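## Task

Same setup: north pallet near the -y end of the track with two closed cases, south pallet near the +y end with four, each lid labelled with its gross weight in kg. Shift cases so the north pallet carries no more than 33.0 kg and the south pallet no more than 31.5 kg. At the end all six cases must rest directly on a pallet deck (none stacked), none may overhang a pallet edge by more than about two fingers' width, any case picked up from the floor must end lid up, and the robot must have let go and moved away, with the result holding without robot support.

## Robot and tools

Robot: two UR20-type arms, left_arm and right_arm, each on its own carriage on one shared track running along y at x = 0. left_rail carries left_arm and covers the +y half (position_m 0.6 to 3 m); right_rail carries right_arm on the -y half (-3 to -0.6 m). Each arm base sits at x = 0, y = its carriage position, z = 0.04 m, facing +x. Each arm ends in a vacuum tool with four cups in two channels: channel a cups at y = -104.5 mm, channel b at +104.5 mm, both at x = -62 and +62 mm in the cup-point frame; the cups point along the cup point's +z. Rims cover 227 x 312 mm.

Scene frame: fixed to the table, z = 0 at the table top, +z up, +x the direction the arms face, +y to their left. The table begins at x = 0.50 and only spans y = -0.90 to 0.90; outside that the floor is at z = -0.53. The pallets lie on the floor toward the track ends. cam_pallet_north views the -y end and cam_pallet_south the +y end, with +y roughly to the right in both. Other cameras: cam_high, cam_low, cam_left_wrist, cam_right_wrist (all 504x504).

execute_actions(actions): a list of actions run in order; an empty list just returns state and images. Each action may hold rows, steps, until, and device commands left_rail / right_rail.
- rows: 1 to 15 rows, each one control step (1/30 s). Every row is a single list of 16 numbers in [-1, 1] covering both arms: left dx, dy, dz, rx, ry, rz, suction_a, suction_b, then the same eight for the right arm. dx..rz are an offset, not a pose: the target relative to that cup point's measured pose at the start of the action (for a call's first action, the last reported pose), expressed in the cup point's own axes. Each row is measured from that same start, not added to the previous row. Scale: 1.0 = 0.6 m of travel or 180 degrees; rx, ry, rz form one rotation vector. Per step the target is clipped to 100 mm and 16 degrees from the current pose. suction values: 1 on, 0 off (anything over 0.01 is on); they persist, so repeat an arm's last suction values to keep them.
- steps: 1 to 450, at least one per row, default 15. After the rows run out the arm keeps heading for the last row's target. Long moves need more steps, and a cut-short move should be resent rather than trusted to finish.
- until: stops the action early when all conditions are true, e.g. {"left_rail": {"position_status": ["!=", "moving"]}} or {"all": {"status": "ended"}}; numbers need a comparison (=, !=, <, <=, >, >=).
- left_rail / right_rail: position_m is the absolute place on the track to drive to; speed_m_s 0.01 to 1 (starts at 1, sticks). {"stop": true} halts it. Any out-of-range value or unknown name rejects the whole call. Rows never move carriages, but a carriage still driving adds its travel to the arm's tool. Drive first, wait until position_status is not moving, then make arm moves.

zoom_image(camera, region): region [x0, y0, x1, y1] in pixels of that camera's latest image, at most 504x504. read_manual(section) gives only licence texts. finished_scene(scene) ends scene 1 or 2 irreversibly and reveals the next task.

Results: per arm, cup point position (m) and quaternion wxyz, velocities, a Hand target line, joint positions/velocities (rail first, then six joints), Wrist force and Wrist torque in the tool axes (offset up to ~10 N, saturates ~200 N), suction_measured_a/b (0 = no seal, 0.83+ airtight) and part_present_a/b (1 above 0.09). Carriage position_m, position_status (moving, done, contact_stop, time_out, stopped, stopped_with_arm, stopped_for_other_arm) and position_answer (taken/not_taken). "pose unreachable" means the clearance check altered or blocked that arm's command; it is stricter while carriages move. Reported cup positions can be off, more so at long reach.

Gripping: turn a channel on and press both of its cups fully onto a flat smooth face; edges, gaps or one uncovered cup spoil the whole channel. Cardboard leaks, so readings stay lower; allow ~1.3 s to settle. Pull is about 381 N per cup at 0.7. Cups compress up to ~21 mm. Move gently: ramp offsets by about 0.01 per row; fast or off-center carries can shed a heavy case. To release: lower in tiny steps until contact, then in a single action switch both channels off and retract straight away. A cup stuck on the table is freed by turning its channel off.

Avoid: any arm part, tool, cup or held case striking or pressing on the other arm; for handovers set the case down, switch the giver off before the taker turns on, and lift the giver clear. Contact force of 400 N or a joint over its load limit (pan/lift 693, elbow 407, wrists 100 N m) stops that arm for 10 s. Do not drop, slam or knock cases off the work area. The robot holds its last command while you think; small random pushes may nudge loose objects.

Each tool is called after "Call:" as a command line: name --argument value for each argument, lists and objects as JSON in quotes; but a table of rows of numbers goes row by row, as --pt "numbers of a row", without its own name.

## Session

Call:
execute_actions --actions '[]'

Scene clock: 0.00 s.
left_arm: end_effector_position=(+0.8500, +1.5944, +0.4405) suction_measured_a=0.00 part_present_a=0 suction_measured_b=0.00 part_present_b=0 end_effector_quat_wxyz=(+0.001, -0.000, +1.000, -0.001) end_effector_velocity=(-0.000, +0.000, +0.000) end_effector_angular_velocity=(+0.000, -0.000, +0.000) | right_arm: end_effector_position=(+0.8508, -1.5907, +0.4402) suction_measured_a=0.00 part_present_a=0 suction_measured_b=0.00 part_present_b=0 end_effector_quat_wxyz=(+0.000, -0.000, +1.000, +0.000) end_effector_velocity=(+0.000, -0.000, -0.000) end_effector_angular_velocity=(+0.000, +0.000, +0.000)
Joint positions: left_arm=[ 1.594 -0.238 -1.499  2.092 -2.166 -1.572  1.332] | right_arm=[-1.591 -0.238 -1.497  2.091 -2.164 -1.57   1.332]
Joint velocities: left_arm=[ 0.  0. -0. -0.  0.  0.  0.] | right_arm=[ 0. -0.  0.  0. -0.  0. -0.]
Wrist force (N, on the end effector, along its own x y z axes, offset not removed): no reading
Wrist torque (N m, same axes, about the end effector's origin, offset not removed): no reading
Hand target (left_arm): +0.850, +1.594, +0.441; +0.001, -0.000, +1.000, -0.001
Hand target (right_arm): +0.851, -1.591, +0.440; +0.000, -0.000, +1.000, +0.000
left_rail: position_m=1.594 position_m_goal=1.594 speed_m_s=1.00 position_status=done position_answer=taken refusals=0
right_rail: position_m=-1.591 position_m_goal=-1.591 speed_m_s=1.00 position_status=done position_answer=taken refusals=0
camera_calibration (this result's frames):
cam_left_wrist: T_world_to_cam=[[-0.0400633, -0.999046, -0.0174038, 1.6416], [-0.836669, 0.0240196, 0.547182, 0.449506], [-0.546242, 0.0364832, -0.836832, 0.86595], [0, 0, 0, 1]] pos_world=[0.914874, 1.59764, 0.507263]
cam_right_wrist: T_world_to_cam=[[-0.0384663, -0.998888, 0.0272755, -1.5713], [-0.842992, 0.0470951, 0.535861, 0.581029], [-0.536549, -0.00238046, -0.843866, 0.911348], [0, 0, 0, 1]] pos_world=[0.918343, -1.59475, 0.500563]

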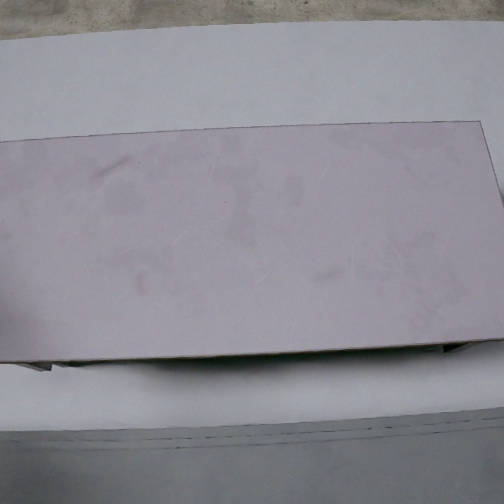

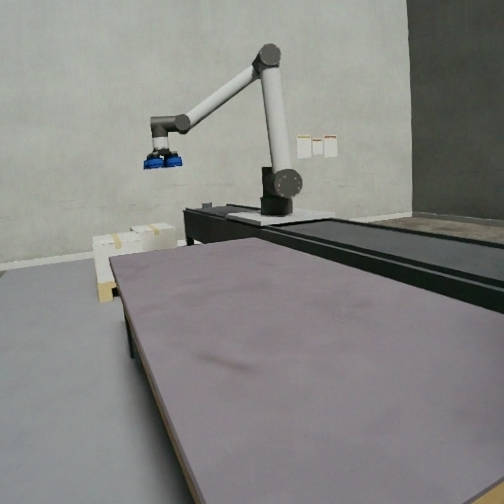

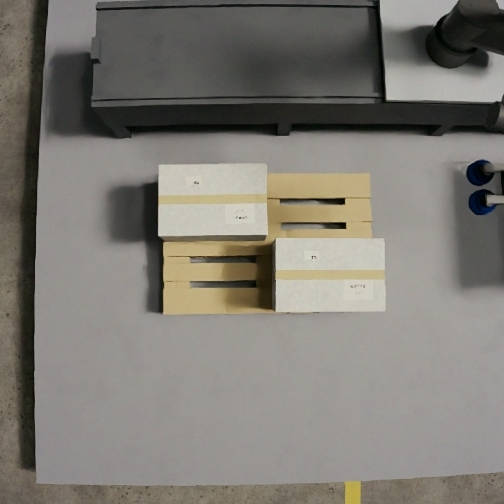

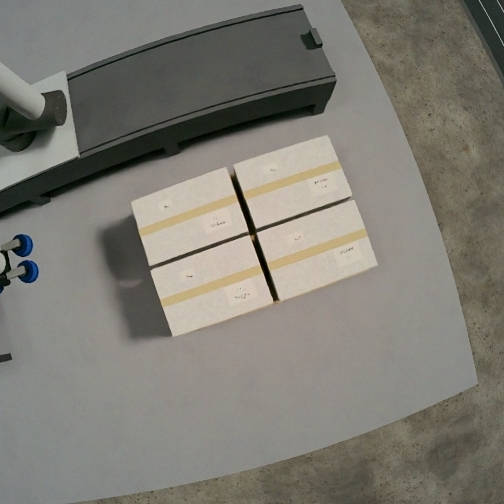

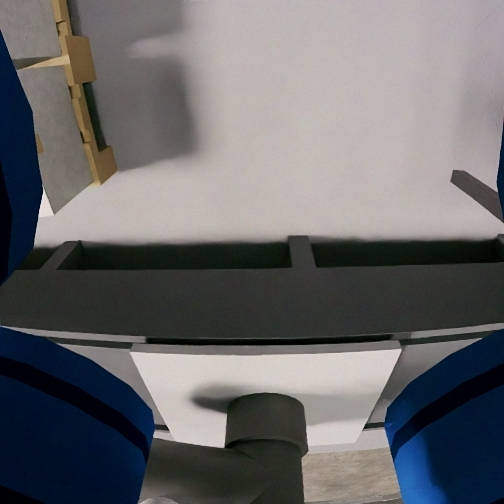

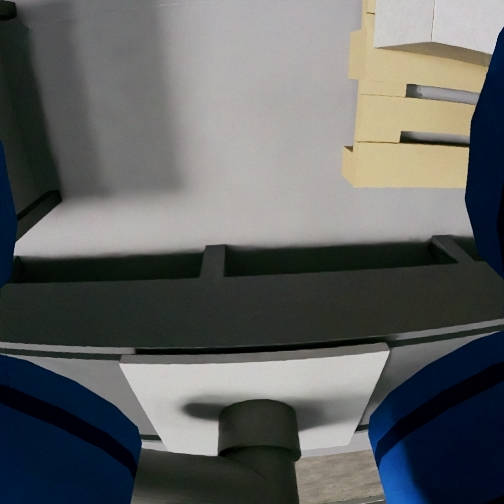

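Call:
execute_actions --actions '[{"left_rail":{"position_m":2.75},"right_rail":{"position_m":-2.6},"steps":90,"until":{"all":{"status":"ended"}}},{"rows":[[-0.5,0,0.25,0,0,0,0,0,-0.75,0,0.22,0,0,0,0,0]],"steps":50}]'

Scene clock: 9.73 s.
left_arm: end_effector_position=(+1.1500, +2.7510, +0.2908) suction_measured_a=0.00 part_present_a=0 suction_measured_b=0.00 part_present_b=0 end_effector_quat_wxyz=(+0.001, -0.000, +1.000, -0.001) end_effector_velocity=(+0.000, -0.000, -0.000) end_effector_angular_velocity=(+0.000, +0.000, -0.000) | right_arm: end_effector_position=(+1.3001, -2.5995, +0.3081) suction_measured_a=0.00 part_present_a=0 suction_measured_b=0.00 part_present_b=0 end_effector_quat_wxyz=(+0.000, -0.000, +1.000, +0.000) end_effector_velocity=(+0.004, -0.000, -0.001) end_effector_angular_velocity=(-0.000, +0.001, -0.000)
Joint positions: left_arm=[ 2.75  -0.175 -1.081  1.76  -2.252 -1.572  1.395] | right_arm=[-2.6   -0.155 -0.947  1.496 -2.119 -1.57   1.415]
Joint velocities: left_arm=[ 0.     0.     0.001 -0.001  0.    -0.     0.   ] | right_arm=[ 0.     0.     0.005 -0.008  0.003 -0.     0.   ]
Wrist force (N, on the end effector, along its own x y z axes, offset not removed): left_arm=[-9.4 0.5 -8.2] | right_arm=[-2.1 -1.9 0.7]
Wrist torque (N m, same axes, about the end effector's origin, offset not removed): left_arm=[0.56 1.64 -0.32] | right_arm=[0.12 0.61 0.23]
Hand target (left_arm): +1.150, +2.751, +0.291; +0.001, -0.000, +1.000, -0.001
Hand target (right_arm): +1.301, -2.599, +0.308; -0.000, -0.000, +1.000, +0.000
Off the commanded pose (left_arm): 0.000 m, 0 deg.
Off the commanded pose (right_arm): 0.001 m, 0 deg.
left_rail: position_m=2.750 position_m_goal=2.750 speed_m_s=1.00 position_status=done position_answer=taken refusals=0
right_rail: position_m=-2.600 position_m_goal=-2.600 speed_m_s=1.00 position_status=done position_answer=taken refusals=0
camera_calibration (this result's frames):
cam_left_wrist: T_world_to_cam=[[-0.0400596, -0.999044, -0.0175079, 2.80649], [-0.836738, 0.0239641, 0.547079, 0.754951], [-0.546136, 0.0365653, -0.836898, 0.862045], [0, 0, 0, 1]] pos_world=[1.21492, 2.75419, 0.357561]
cam_right_wrist: T_world_to_cam=[[-0.0384922, -0.998886, 0.0272791, -2.55809], [-0.843025, 0.0471187, 0.535806, 1.07823], [-0.536495, -0.00237262, -0.8439, 1.03848], [0, 0, 0, 1]] pos_world=[1.36765, -2.60358, 0.368438]

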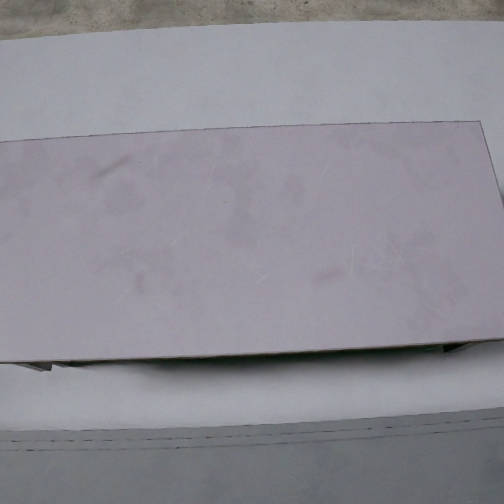

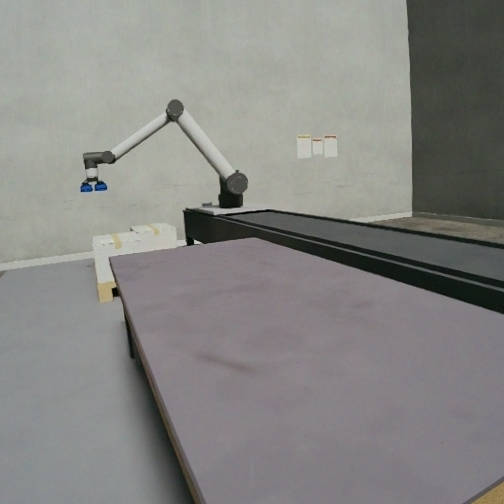

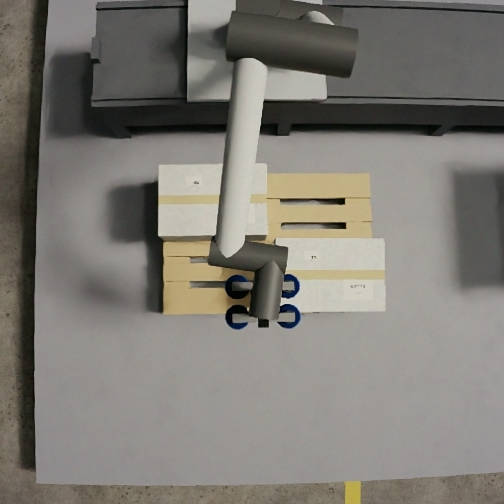

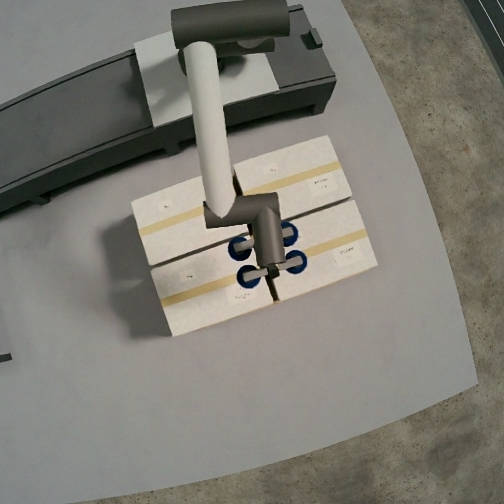

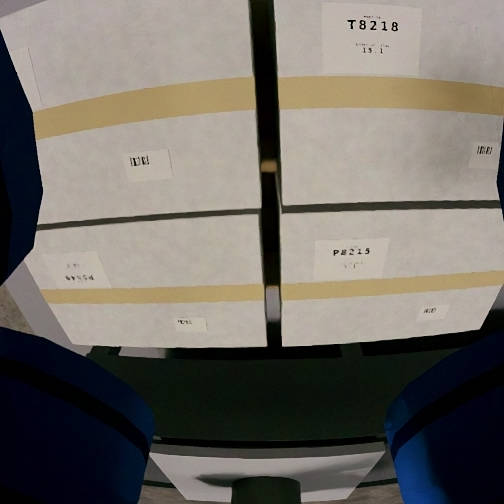

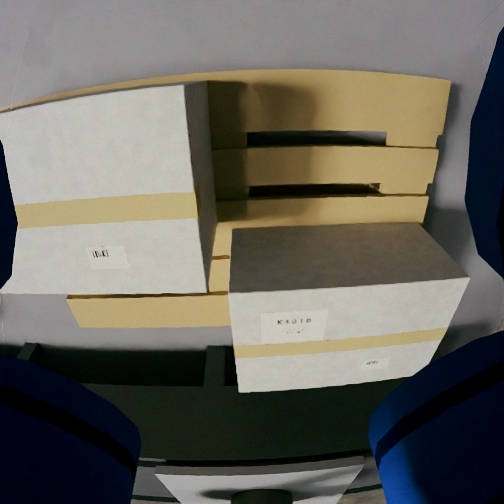

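Call:
zoom_image --camera "cam_left_wrist" --region '[300, 0, 440, 290]'

Region (300, 0, 440, 290) of cam_left_wrist's 504x504 image, scaled by 1.738, with more detail than that image has; it fills the left 243 columns of this view, and the rest is white.

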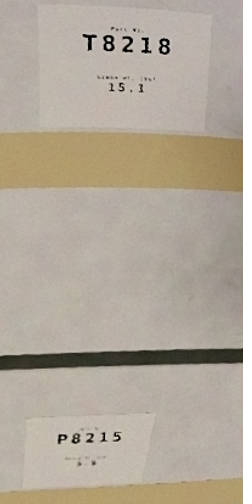

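Call:
zoom_image --camera "cam_left_wrist" --region '[310, 235, 395, 285]'

Region (310, 235, 395, 285) of cam_left_wrist's 504x504 image, scaled by 5.929, with more detail than that image has; it fills the top 296 rows of this view, and the rest is white.

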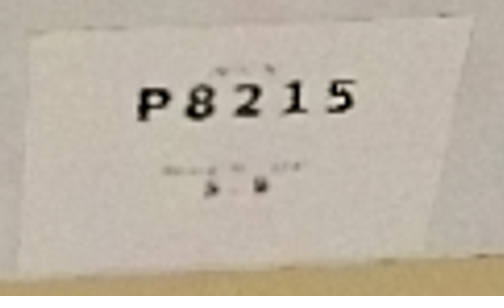

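Move both for better views.

Call:
execute_actions --actions '[{"rows":[[0.35,0,0,0,0,0,0,0,0.45,-0.3,0,0,0,0,0,0]],"steps":40}]'

Scene clock: 17.87 s.
left_arm: end_effector_position=(+0.9401, +2.7508, +0.2906) suction_measured_a=0.00 part_present_a=0 suction_measured_b=0.00 part_present_b=0 end_effector_quat_wxyz=(+0.001, -0.000, +1.000, -0.001) end_effector_velocity=(-0.001, -0.000, +0.000) end_effector_angular_velocity=(-0.000, -0.000, +0.000) | right_arm: end_effector_position=(+1.0306, -2.7794, +0.3081) suction_measured_a=0.00 part_present_a=0 suction_measured_b=0.00 part_present_b=0 end_effector_quat_wxyz=(+0.000, -0.000, +1.000, +0.000) end_effector_velocity=(-0.003, -0.002, +0.000) end_effector_angular_velocity=(+0.000, -0.000, +0.000)
Joint positions: left_arm=[ 2.75  -0.214 -1.276  2.075 -2.372 -1.572  1.356] | right_arm=[-2.6   -0.366 -1.191  1.911 -2.291 -1.57   1.204]
Joint velocities: left_arm=[ 0.    -0.    -0.001  0.001 -0.     0.    -0.   ] | right_arm=[ 0.    -0.003 -0.003  0.004 -0.002  0.    -0.003]
Wrist force (N, on the end effector, along its own x y z axes, offset not removed): left_arm=[-11.3 -13.2 -9.6] | right_arm=[0.5 6.1 3.3]
Wrist torque (N m, same axes, about the end effector's origin, offset not removed): left_arm=[-1.35 1.90 -0.27] | right_arm=[1.19 0.12 0.20]
Hand target (left_arm): +0.940, +2.751, +0.291; +0.001, -0.000, +1.000, -0.001
Hand target (right_arm): +1.030, -2.780, +0.308; +0.000, -0.000, +1.000, +0.000
Off the commanded pose (left_arm): 0.000 m, 0 deg.
Off the commanded pose (right_arm): 0.000 m, 0 deg.
left_rail: position_m=2.750 position_m_goal=2.750 speed_m_s=1.00 position_status=done position_answer=taken refusals=0
right_rail: position_m=-2.600 position_m_goal=-2.600 speed_m_s=1.00 position_status=done position_answer=taken refusals=0
camera_calibration (this result's frames):
cam_left_wrist: T_world_to_cam=[[-0.0400616, -0.999045, -0.0174422, 2.79783], [-0.836691, 0.0239987, 0.547149, 0.579201], [-0.546208, 0.0365134, -0.836854, 0.747439], [0, 0, 0, 1]] pos_world=[1.00496, 2.75397, 0.357389]
cam_right_wrist: T_world_to_cam=[[-0.0385076, -0.998886, 0.0272915, -2.74816], [-0.843073, 0.0471381, 0.53573, 0.859678], [-0.536419, -0.00237904, -0.843948, 0.893413], [0, 0, 0, 1]] pos_world=[1.09819, -2.7835, 0.368441]

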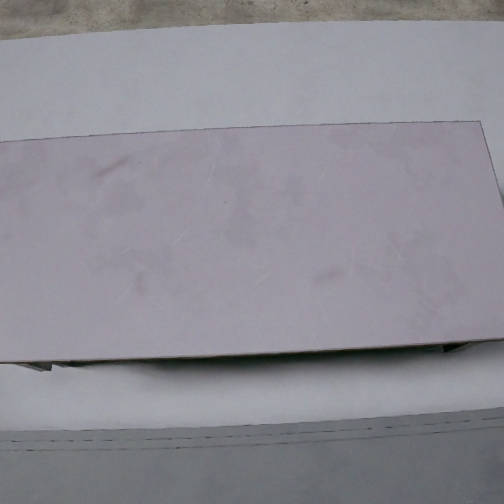

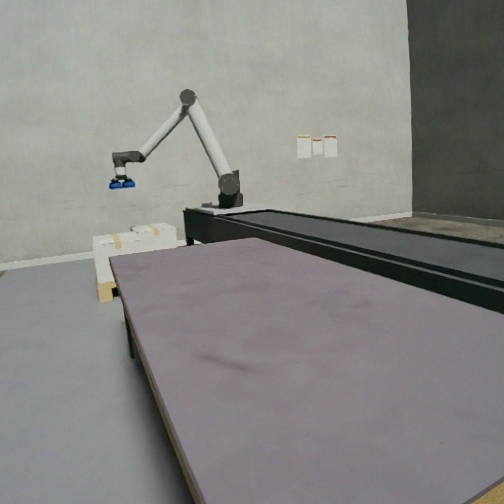

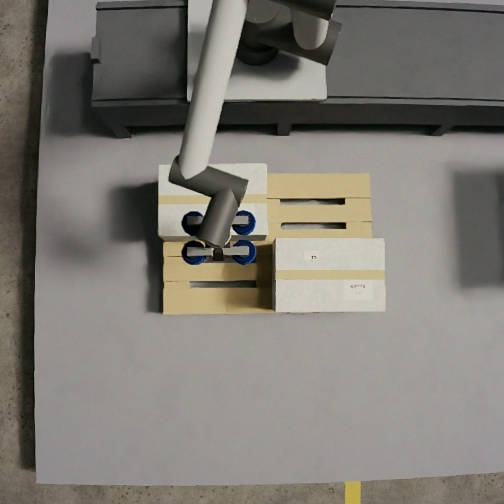

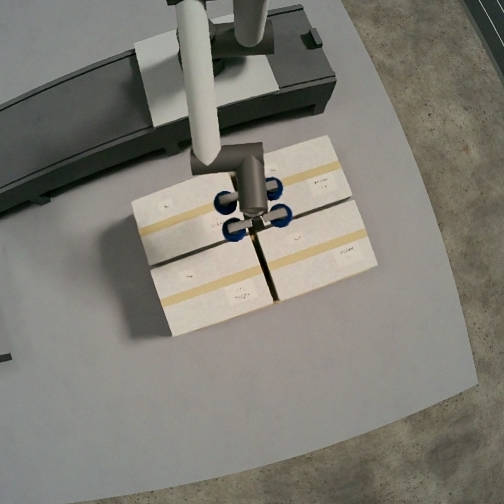

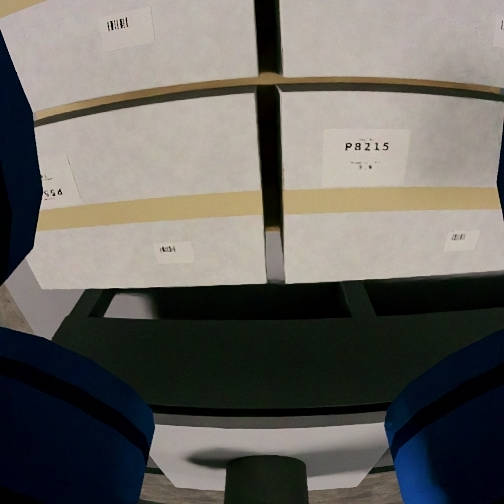

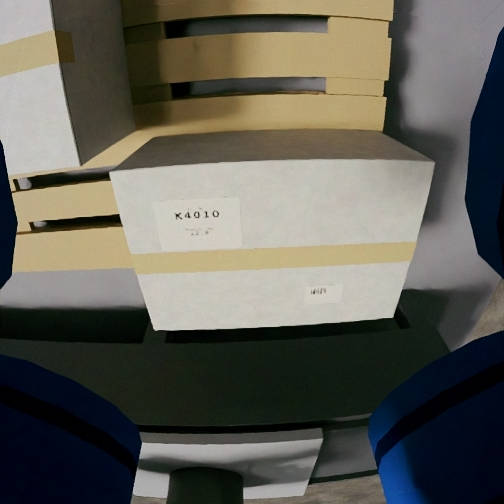

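Call:
zoom_image --camera "cam_left_wrist" --region '[315, 125, 415, 190]'

Call:
zoom_image --camera "cam_right_wrist" --region '[150, 190, 250, 255]'

Region (315, 125, 415, 190) of cam_left_wrist's 504x504 image, scaled by 5.040, with more detail than that image has; it fills the top 328 rows of this view, and the rest is white.

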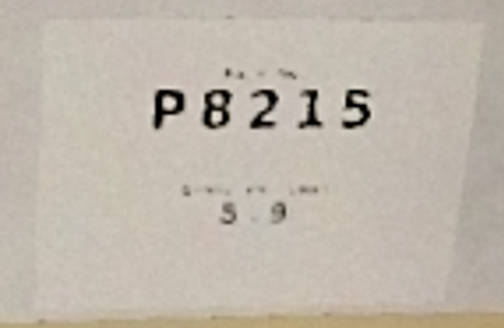

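Region (150, 190, 250, 255) of cam_right_wrist's 504x504 image, scaled by 5.040, with more detail than that image has; it fills the top 328 rows of this view, and the rest is white.

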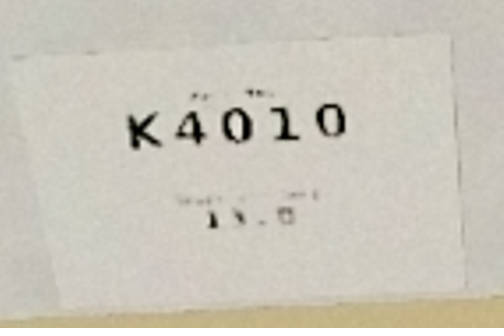

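Call:
execute_actions --actions '[{"rows":[[0,0.4,0,0,0,0,0,0,-0.7,0.9,0,0,0,0,0,0]],"steps":50}]'

Scene clock: 27.23 s.
left_arm: end_effector_position=(+0.9399, +2.9907, +0.2907) suction_measured_a=0.00 part_present_a=0 suction_measured_b=0.00 part_present_b=0 end_effector_quat_wxyz=(+0.001, -0.000, +1.000, -0.000) end_effector_velocity=(+0.000, +0.000, -0.000) end_effector_angular_velocity=(-0.000, +0.000, +0.000) | right_arm: end_effector_position=(+1.4373, -2.2467, +0.3077) suction_measured_a=0.00 part_present_a=0 suction_measured_b=0.00 part_present_b=0 end_effector_quat_wxyz=(+0.002, -0.001, +1.000, +0.001) end_effector_velocity=(+0.089, +0.058, +0.000) end_effector_angular_velocity=(-0.006, +0.020, -0.004)
Joint positions: left_arm=[ 2.75   0.042 -1.248  2.032 -2.358 -1.572  1.612] | right_arm=[-2.6    0.105 -0.753  1.133 -1.955 -1.569  1.674]
Joint velocities: left_arm=[ 0.  0.  0. -0.  0. -0.  0.] | right_arm=[ 0.     0.033  0.125 -0.248  0.143 -0.004  0.038]
Wrist force (N, on the end effector, along its own x y z axes, offset not removed): left_arm=[-6.8 -7.0 -4.3] | right_arm=[1.2 3.1 -2.5]
Wrist torque (N m, same axes, about the end effector's origin, offset not removed): left_arm=[-0.41 1.51 -0.18] | right_arm=[0.91 0.08 0.14]
Hand target (left_arm): +0.940, +2.991, +0.291; +0.001, -0.000, +1.000, -0.000
Hand target (right_arm): +1.449, -2.239, +0.308; +0.000, -0.000, +1.000, +0.001
Off the commanded pose (left_arm): 0.000 m, 0 deg.
Off the commanded pose (right_arm): 0.015 m, 0 deg.
left_rail: position_m=2.750 position_m_goal=2.750 speed_m_s=1.00 position_status=done position_answer=taken refusals=0
right_rail: position_m=-2.600 position_m_goal=-2.600 speed_m_s=1.00 position_status=done position_answer=taken refusals=0
camera_calibration (this result's frames):
cam_left_wrist: T_world_to_cam=[[-0.0400591, -0.999037, -0.0179184, 3.03768], [-0.836844, 0.0237461, 0.546926, 0.574232], [-0.545973, 0.0369042, -0.836989, 0.737239], [0, 0, 0, 1]] pos_world=[1.00474, 2.99392, 0.35743]
cam_right_wrist: T_world_to_cam=[[-0.0379045, -0.998941, 0.0260788, -2.20104], [-0.845153, 0.0459719, 0.532544, 1.17893], [-0.533179, -0.00185469, -0.846, 1.10965], [0, 0, 0, 1]] pos_world=[1.50459, -2.25085, 0.368327]

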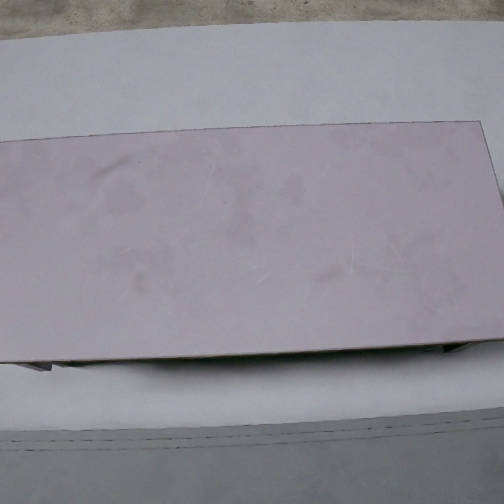

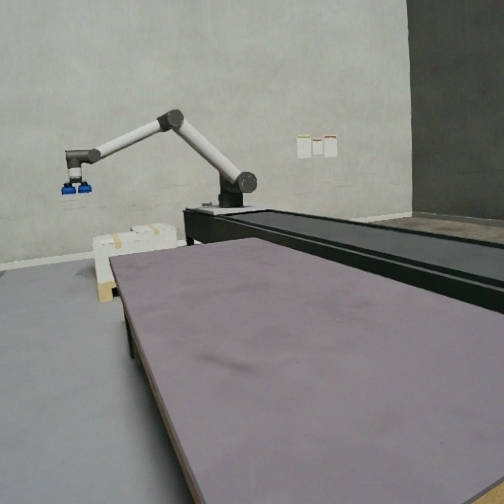

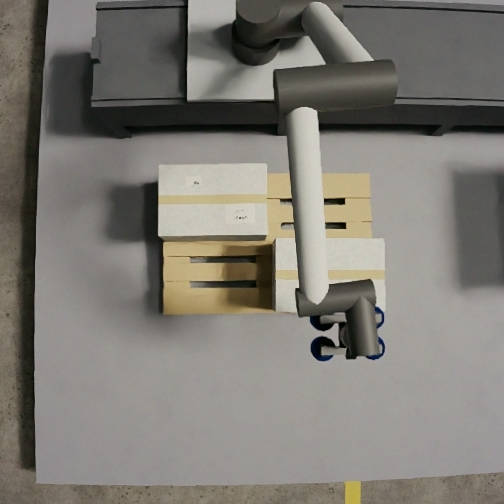

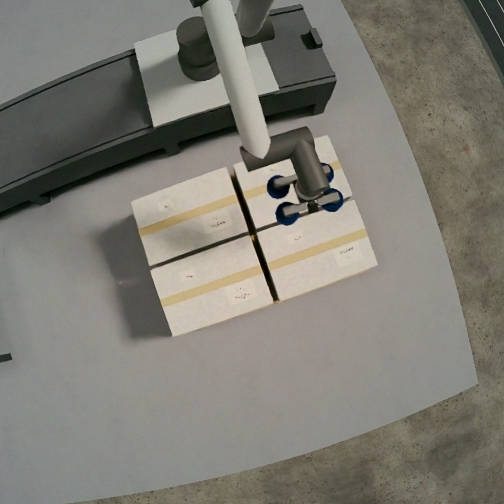

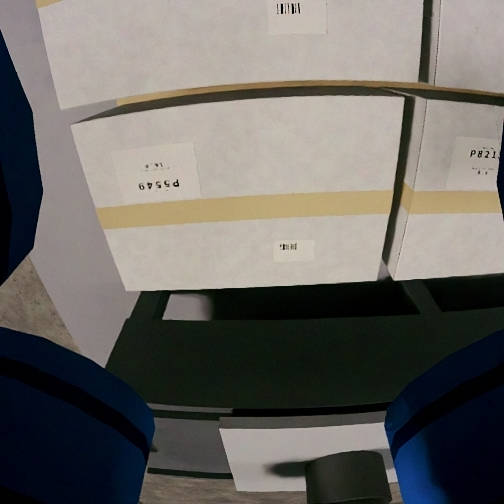

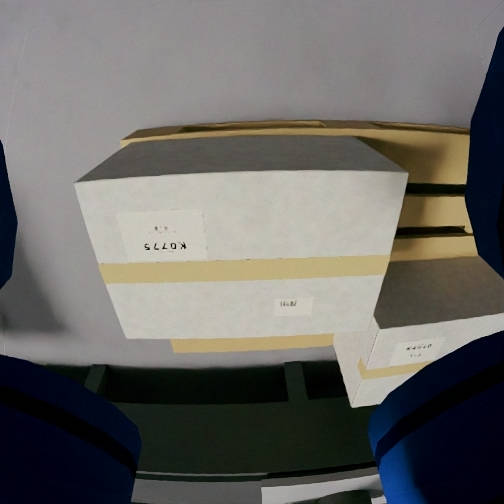

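Call:
zoom_image --camera "cam_left_wrist" --region '[105, 140, 210, 210]'

Call:
zoom_image --camera "cam_right_wrist" --region '[110, 205, 215, 270]'

Region (105, 140, 210, 210) of cam_left_wrist's 504x504 image, scaled by 4.800, with more detail than that image has.

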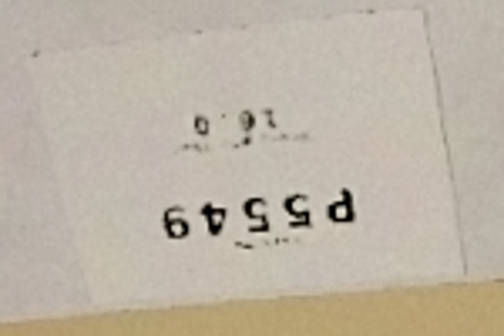

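Region (110, 205, 215, 270) of cam_right_wrist's 504x504 image, scaled by 4.800, with more detail than that image has; it fills the top 312 rows of this view, and the rest is white.

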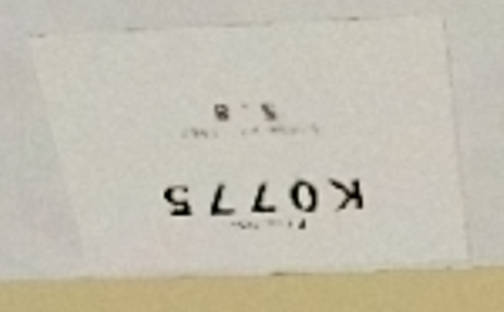

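Call:
execute_actions --actions '[{"rows":[[-0.75,0,0,0,0,0,0,0,0,0,0,0,0,0,0,0]],"steps":50}]'

Scene clock: 38.17 s.
left_arm: end_effector_position=(+1.3895, +2.9912, +0.2910) suction_measured_a=0.00 part_present_a=0 suction_measured_b=0.00 part_present_b=0 end_effector_quat_wxyz=(+0.001, -0.000, +1.000, -0.000) end_effector_velocity=(+0.004, +0.001, -0.000) end_effector_angular_velocity=(-0.000, +0.001, +0.000) | right_arm: end_effector_position=(+1.4373, -2.2467, +0.3077) suction_measured_a=0.00 part_present_a=0 suction_measured_b=0.00 part_present_b=0 end_effector_quat_wxyz=(+0.002, -0.001, +1.000, +0.001) end_effector_velocity=(-0.000, -0.000, +0.000) end_effector_angular_velocity=(+0.000, -0.000, -0.000)
Joint positions: left_arm=[ 2.75   0.029 -0.823  1.292 -2.042 -1.572  1.599] | right_arm=[-2.6    0.105 -0.753  1.133 -1.955 -1.569  1.674]
Joint velocities: left_arm=[ 0.     0.     0.004 -0.008  0.005 -0.     0.   ] | right_arm=[ 0. -0. -0.  0.  0. -0. -0.]
Wrist force (N, on the end effector, along its own x y z axes, offset not removed): left_arm=[-1.1 -4.6 -5.0] | right_arm=[0.8 4.7 -0.8]
Wrist torque (N m, same axes, about the end effector's origin, offset not removed): left_arm=[-0.33 0.67 -0.40] | right_arm=[0.99 0.24 0.41]
Hand target (left_arm): +1.390, +2.991, +0.291; +0.001, -0.000, +1.000, -0.000
Hand target (right_arm): +1.437, -2.247, +0.308; +0.002, -0.001, +1.000, +0.001
Off the commanded pose (left_arm): 0.001 m, 0 deg.
Off the commanded pose (right_arm): 0.000 m, 0 deg.
left_rail: position_m=2.750 position_m_goal=2.750 speed_m_s=1.00 position_status=done position_answer=taken refusals=0
right_rail: position_m=-2.600 position_m_goal=-2.600 speed_m_s=1.00 position_status=done position_answer=taken refusals=0
camera_calibration (this result's frames):
cam_left_wrist: T_world_to_cam=[[-0.0400821, -0.999036, -0.0179273, 3.05615], [-0.836947, 0.0237674, 0.546768, 0.950419], [-0.545815, 0.0369198, -0.837092, 0.982733], [0, 0, 0, 1]] pos_world=[1.45434, 2.99433, 0.357768]
cam_right_wrist: T_world_to_cam=[[-0.0379043, -0.998941, 0.0260789, -2.20104], [-0.845152, 0.0459718, 0.532546, 1.17893], [-0.533181, -0.00185486, -0.845999, 1.10965], [0, 0, 0, 1]] pos_world=[1.50459, -2.25085, 0.368324]

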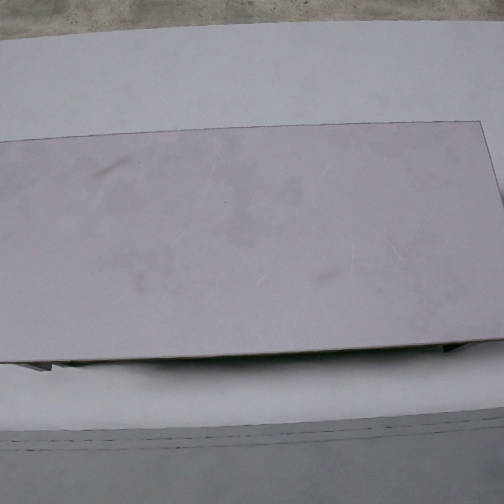

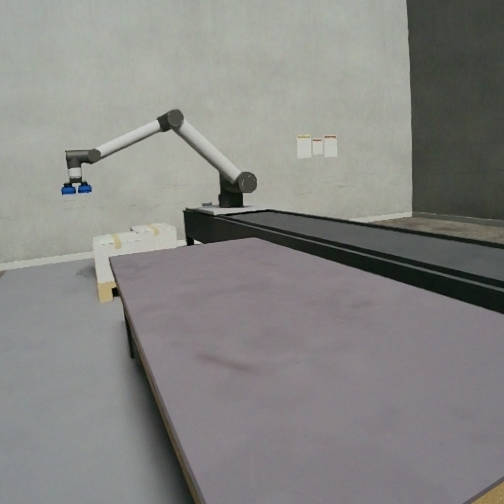

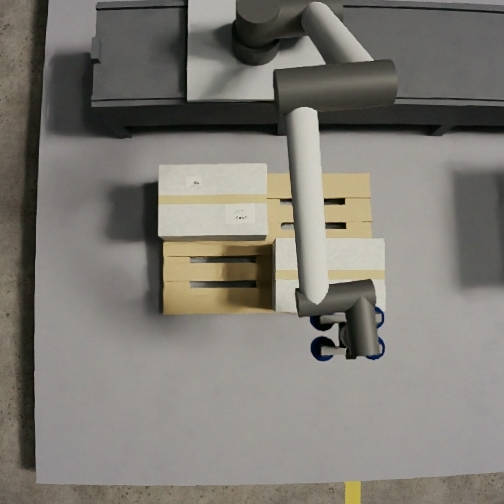

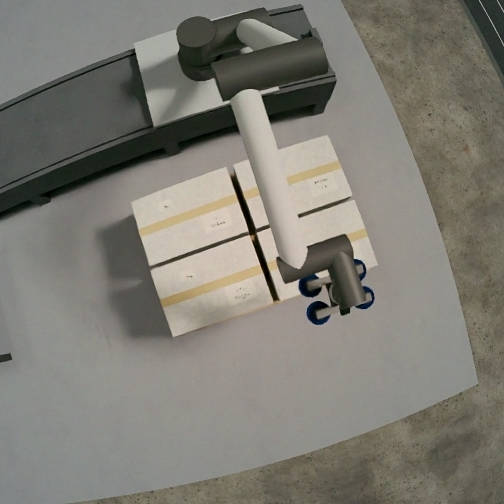

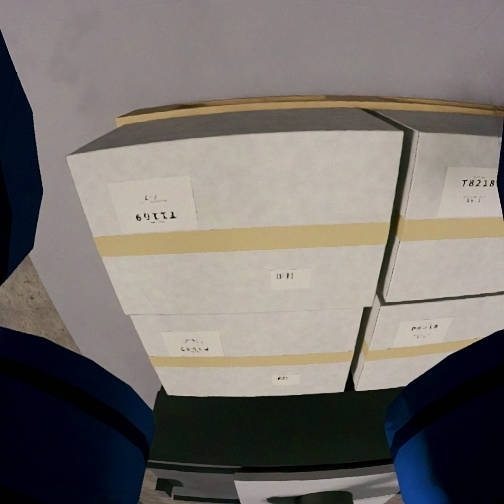

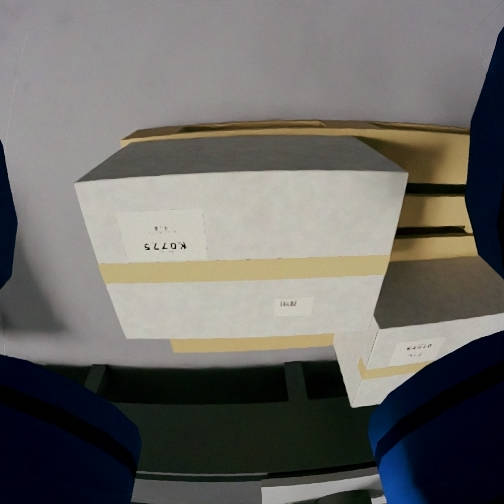

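Call:
zoom_image --camera "cam_left_wrist" --region '[100, 170, 205, 240]'

Region (100, 170, 205, 240) of cam_left_wrist's 504x504 image, scaled by 4.800, with more detail than that image has.

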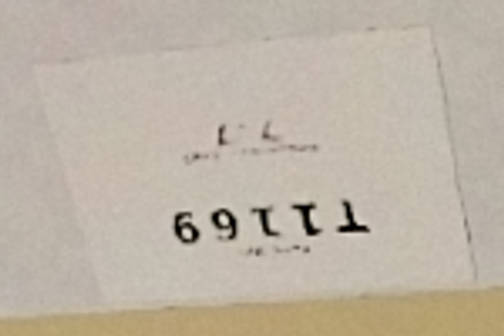

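Call:
execute_actions --actions '[{"left_rail":{"position_m":2.2},"steps":60,"until":{"left_rail":{"position_status":["!=","moving"]}}},{"rows":[[0.5,0,0.2,0,0,0,0,0,0.5,0,-0.2,0,0,0,0,0],[1,0,0.63,0,0,0,0,0,1,0,-0.2,0,0,0,0,0]],"steps":70}]'

Scene clock: 50.63 s.
left_arm: end_effector_position=(+0.7902, +2.4406, -0.0871) suction_measured_a=0.00 part_present_a=0 suction_measured_b=0.00 part_present_b=0 end_effector_quat_wxyz=(+0.001, -0.000, +1.000, -0.000) end_effector_velocity=(-0.001, -0.000, -0.001) end_effector_angular_velocity=(+0.000, -0.000, +0.000) | right_arm: end_effector_position=(+0.8370, -2.2474, +0.4254) suction_measured_a=0.00 part_present_a=0 suction_measured_b=0.00 part_present_b=0 end_effector_quat_wxyz=(+0.002, -0.001, +1.000, +0.001) end_effector_velocity=(-0.000, -0.000, +0.000) end_effector_angular_velocity=(+0.000, -0.000, +0.000)
Joint positions: left_arm=[ 2.2    0.05  -0.853  2.321 -3.041 -1.572  1.62 ] | right_arm=[-2.6    0.175 -1.423  2.031 -2.182 -1.57   1.745]
Joint velocities: left_arm=[ 0.    -0.     0.001  0.001 -0.003  0.     0.   ] | right_arm=[ 0.  0. -0.  0.  0.  0.  0.]
Wrist force (N, on the end effector, along its own x y z axes, offset not removed): left_arm=[-4.3 -4.8 -0.9] | right_arm=[-2.6 1.0 0.6]
Wrist torque (N m, same axes, about the end effector's origin, offset not removed): left_arm=[-0.17 0.97 -0.35] | right_arm=[0.57 0.87 0.29]
Hand target (left_arm): +0.790, +2.441, -0.087; +0.001, -0.000, +1.000, -0.000
Hand target (right_arm): +0.837, -2.247, +0.425; +0.002, -0.001, +1.000, +0.001
Off the commanded pose (left_arm): 0.001 m, 0 deg.
Off the commanded pose (right_arm): 0.000 m, 0 deg.
left_rail: position_m=2.200 position_m_goal=2.200 speed_m_s=1.00 position_status=done position_answer=taken refusals=0
right_rail: position_m=-2.600 position_m_goal=-2.600 speed_m_s=1.00 position_status=done position_answer=taken refusals=0
camera_calibration (this result's frames):
cam_left_wrist: T_world_to_cam=[[-0.0401987, -0.999032, -0.0178797, 2.47537], [-0.836827, 0.0238832, 0.546947, 0.668338], [-0.54599, 0.0369487, -0.836977, 0.359513], [0, 0, 0, 1]] pos_world=[0.85508, 2.44373, -0.0203824]
cam_right_wrist: T_world_to_cam=[[-0.0379057, -0.99894, 0.0261088, -2.22752], [-0.845101, 0.0459891, 0.532625, 0.60896], [-0.533261, -0.00187509, -0.845949, 0.889184], [0, 0, 0, 1]] pos_world=[0.904364, -2.2515, 0.486015]

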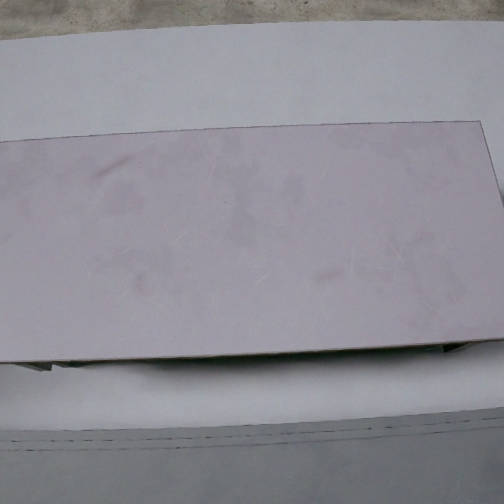

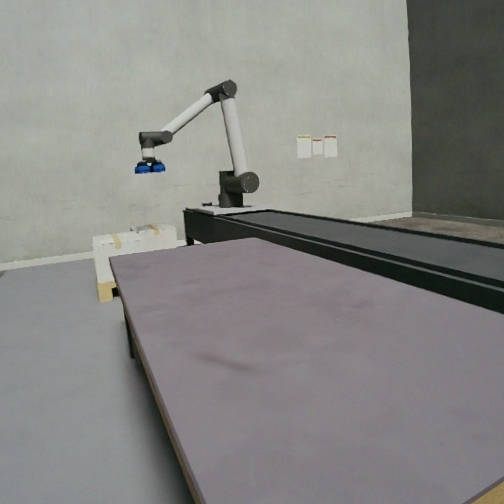

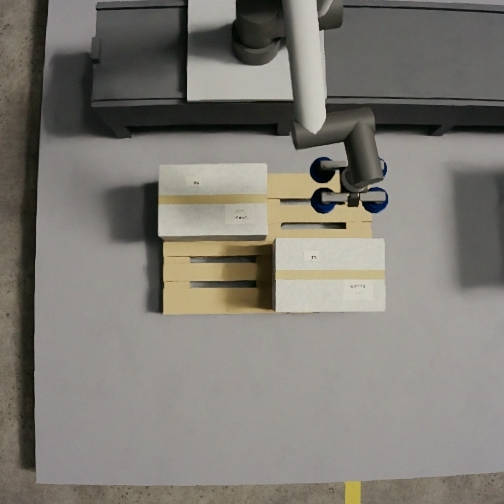

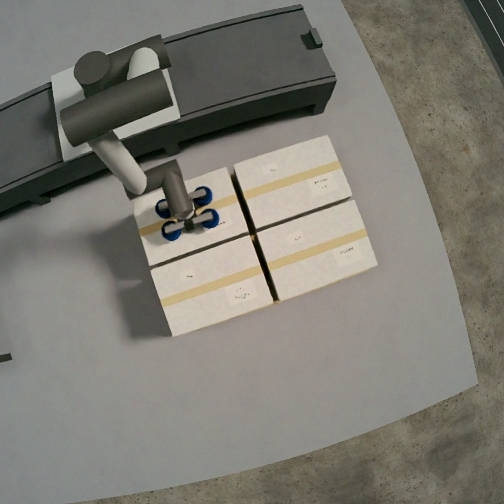

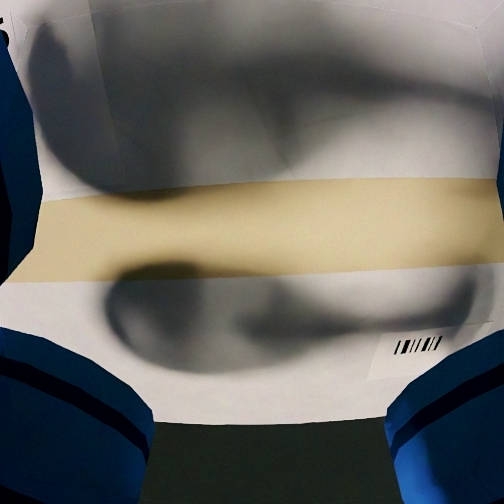

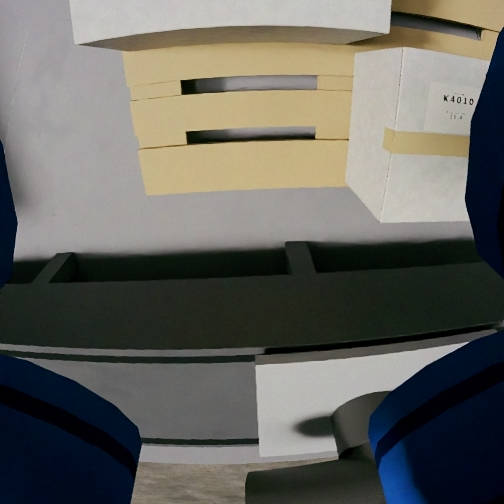

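Lower by 4 cm with suction (to −0.127).

Call:
execute_actions --actions '[{"rows":[[0,0,0.03,0,0,0,1,1,0,0,0,0,0,0,0,0],[0,0,0.067,0,0,0,1,1,0,0,0,0,0,0,0,0]],"steps":50}]'

Scene clock: 59.97 s.
left_arm: end_effector_position=(+0.7902, +2.4406, -0.1273) suction_measured_a=0.00 part_present_a=0 suction_measured_b=0.00 part_present_b=0 end_effector_quat_wxyz=(+0.001, -0.000, +1.000, -0.000) end_effector_velocity=(-0.000, -0.000, -0.000) end_effector_angular_velocity=(-0.000, +0.000, +0.000) | right_arm: end_effector_position=(+0.8370, -2.2474, +0.4254) suction_measured_a=0.00 part_present_a=0 suction_measured_b=0.00 part_present_b=0 end_effector_quat_wxyz=(+0.002, -0.001, +1.000, +0.001) end_effector_velocity=(+0.000, +0.000, -0.000) end_effector_angular_velocity=(-0.000, +0.000, +0.000)
Joint positions: left_arm=[ 2.2    0.05  -0.79   2.313 -3.096 -1.572  1.62 ] | right_arm=[-2.6    0.175 -1.423  2.031 -2.182 -1.57   1.745]
Joint velocities: left_arm=[ 0.  0.  0. -0. -0. -0.  0.] | right_arm=[ 0. -0.  0. -0.  0.  0. -0.]
Wrist force (N, on the end effector, along its own x y z axes, offset not removed): left_arm=[-9.5 -1.3 -4.8] | right_arm=[1.8 4.6 3.1]
Wrist torque (N m, same axes, about the end effector's origin, offset not removed): left_arm=[0.42 1.57 -0.39] | right_arm=[1.01 0.10 0.41]
Hand target (left_arm): +0.790, +2.441, -0.127; +0.001, -0.000, +1.000, -0.000
Hand target (right_arm): +0.837, -2.247, +0.425; +0.002, -0.001, +1.000, +0.001
Off the commanded pose (left_arm): 0.000 m, 0 deg.
Off the commanded pose (right_arm): 0.000 m, 0 deg.
left_rail: position_m=2.200 position_m_goal=2.200 speed_m_s=1.00 position_status=done position_answer=taken refusals=0
right_rail: position_m=-2.600 position_m_goal=-2.600 speed_m_s=1.00 position_status=done position_answer=taken refusals=0
camera_calibration (this result's frames):
cam_left_wrist: T_world_to_cam=[[-0.0401985, -0.999032, -0.0178863, 2.47465], [-0.836828, 0.0238796, 0.546945, 0.690346], [-0.545988, 0.0369541, -0.836977, 0.325881], [0, 0, 0, 1]] pos_world=[0.855105, 2.44373, -0.0605639]
cam_right_wrist: T_world_to_cam=[[-0.0379024, -0.99894, 0.0261084, -2.22752], [-0.845102, 0.0459861, 0.532623, 0.608944], [-0.53326, -0.00187651, -0.84595, 0.889183], [0, 0, 0, 1]] pos_world=[0.904357, -2.25149, 0.486023]

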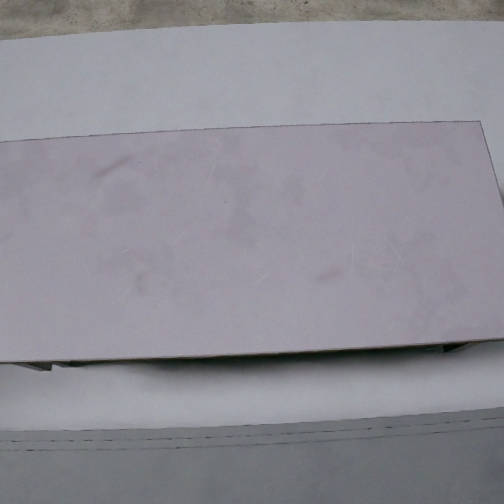

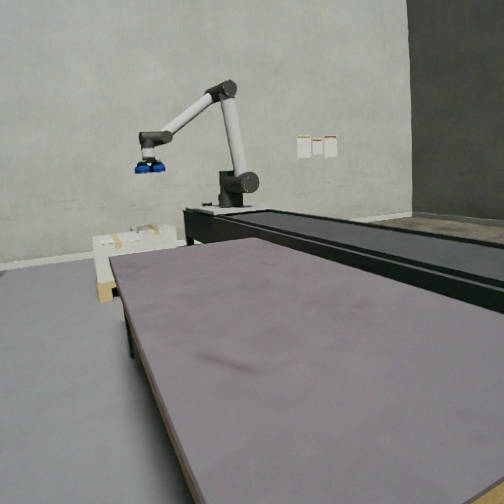

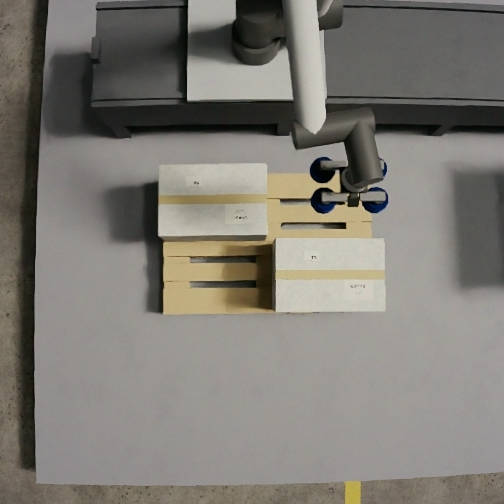

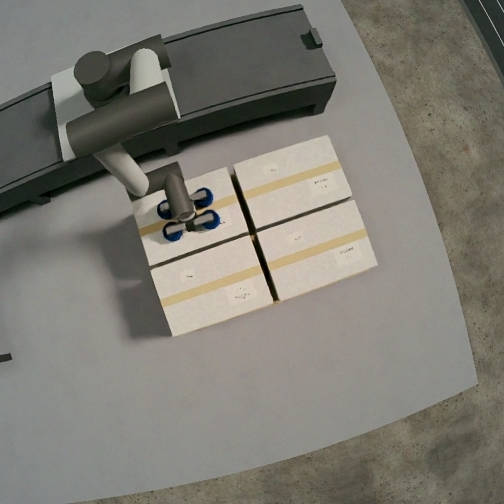

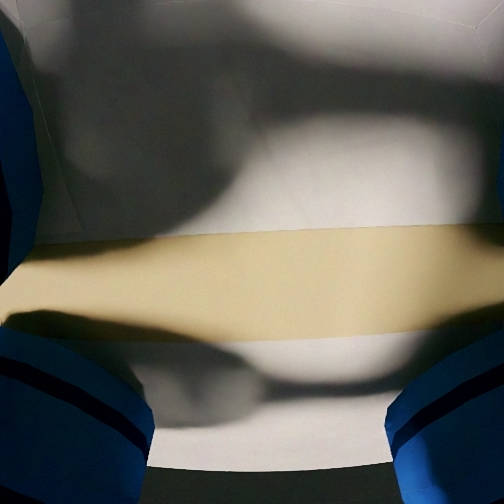

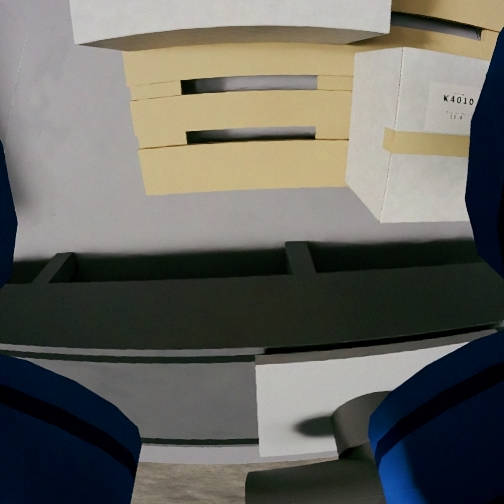

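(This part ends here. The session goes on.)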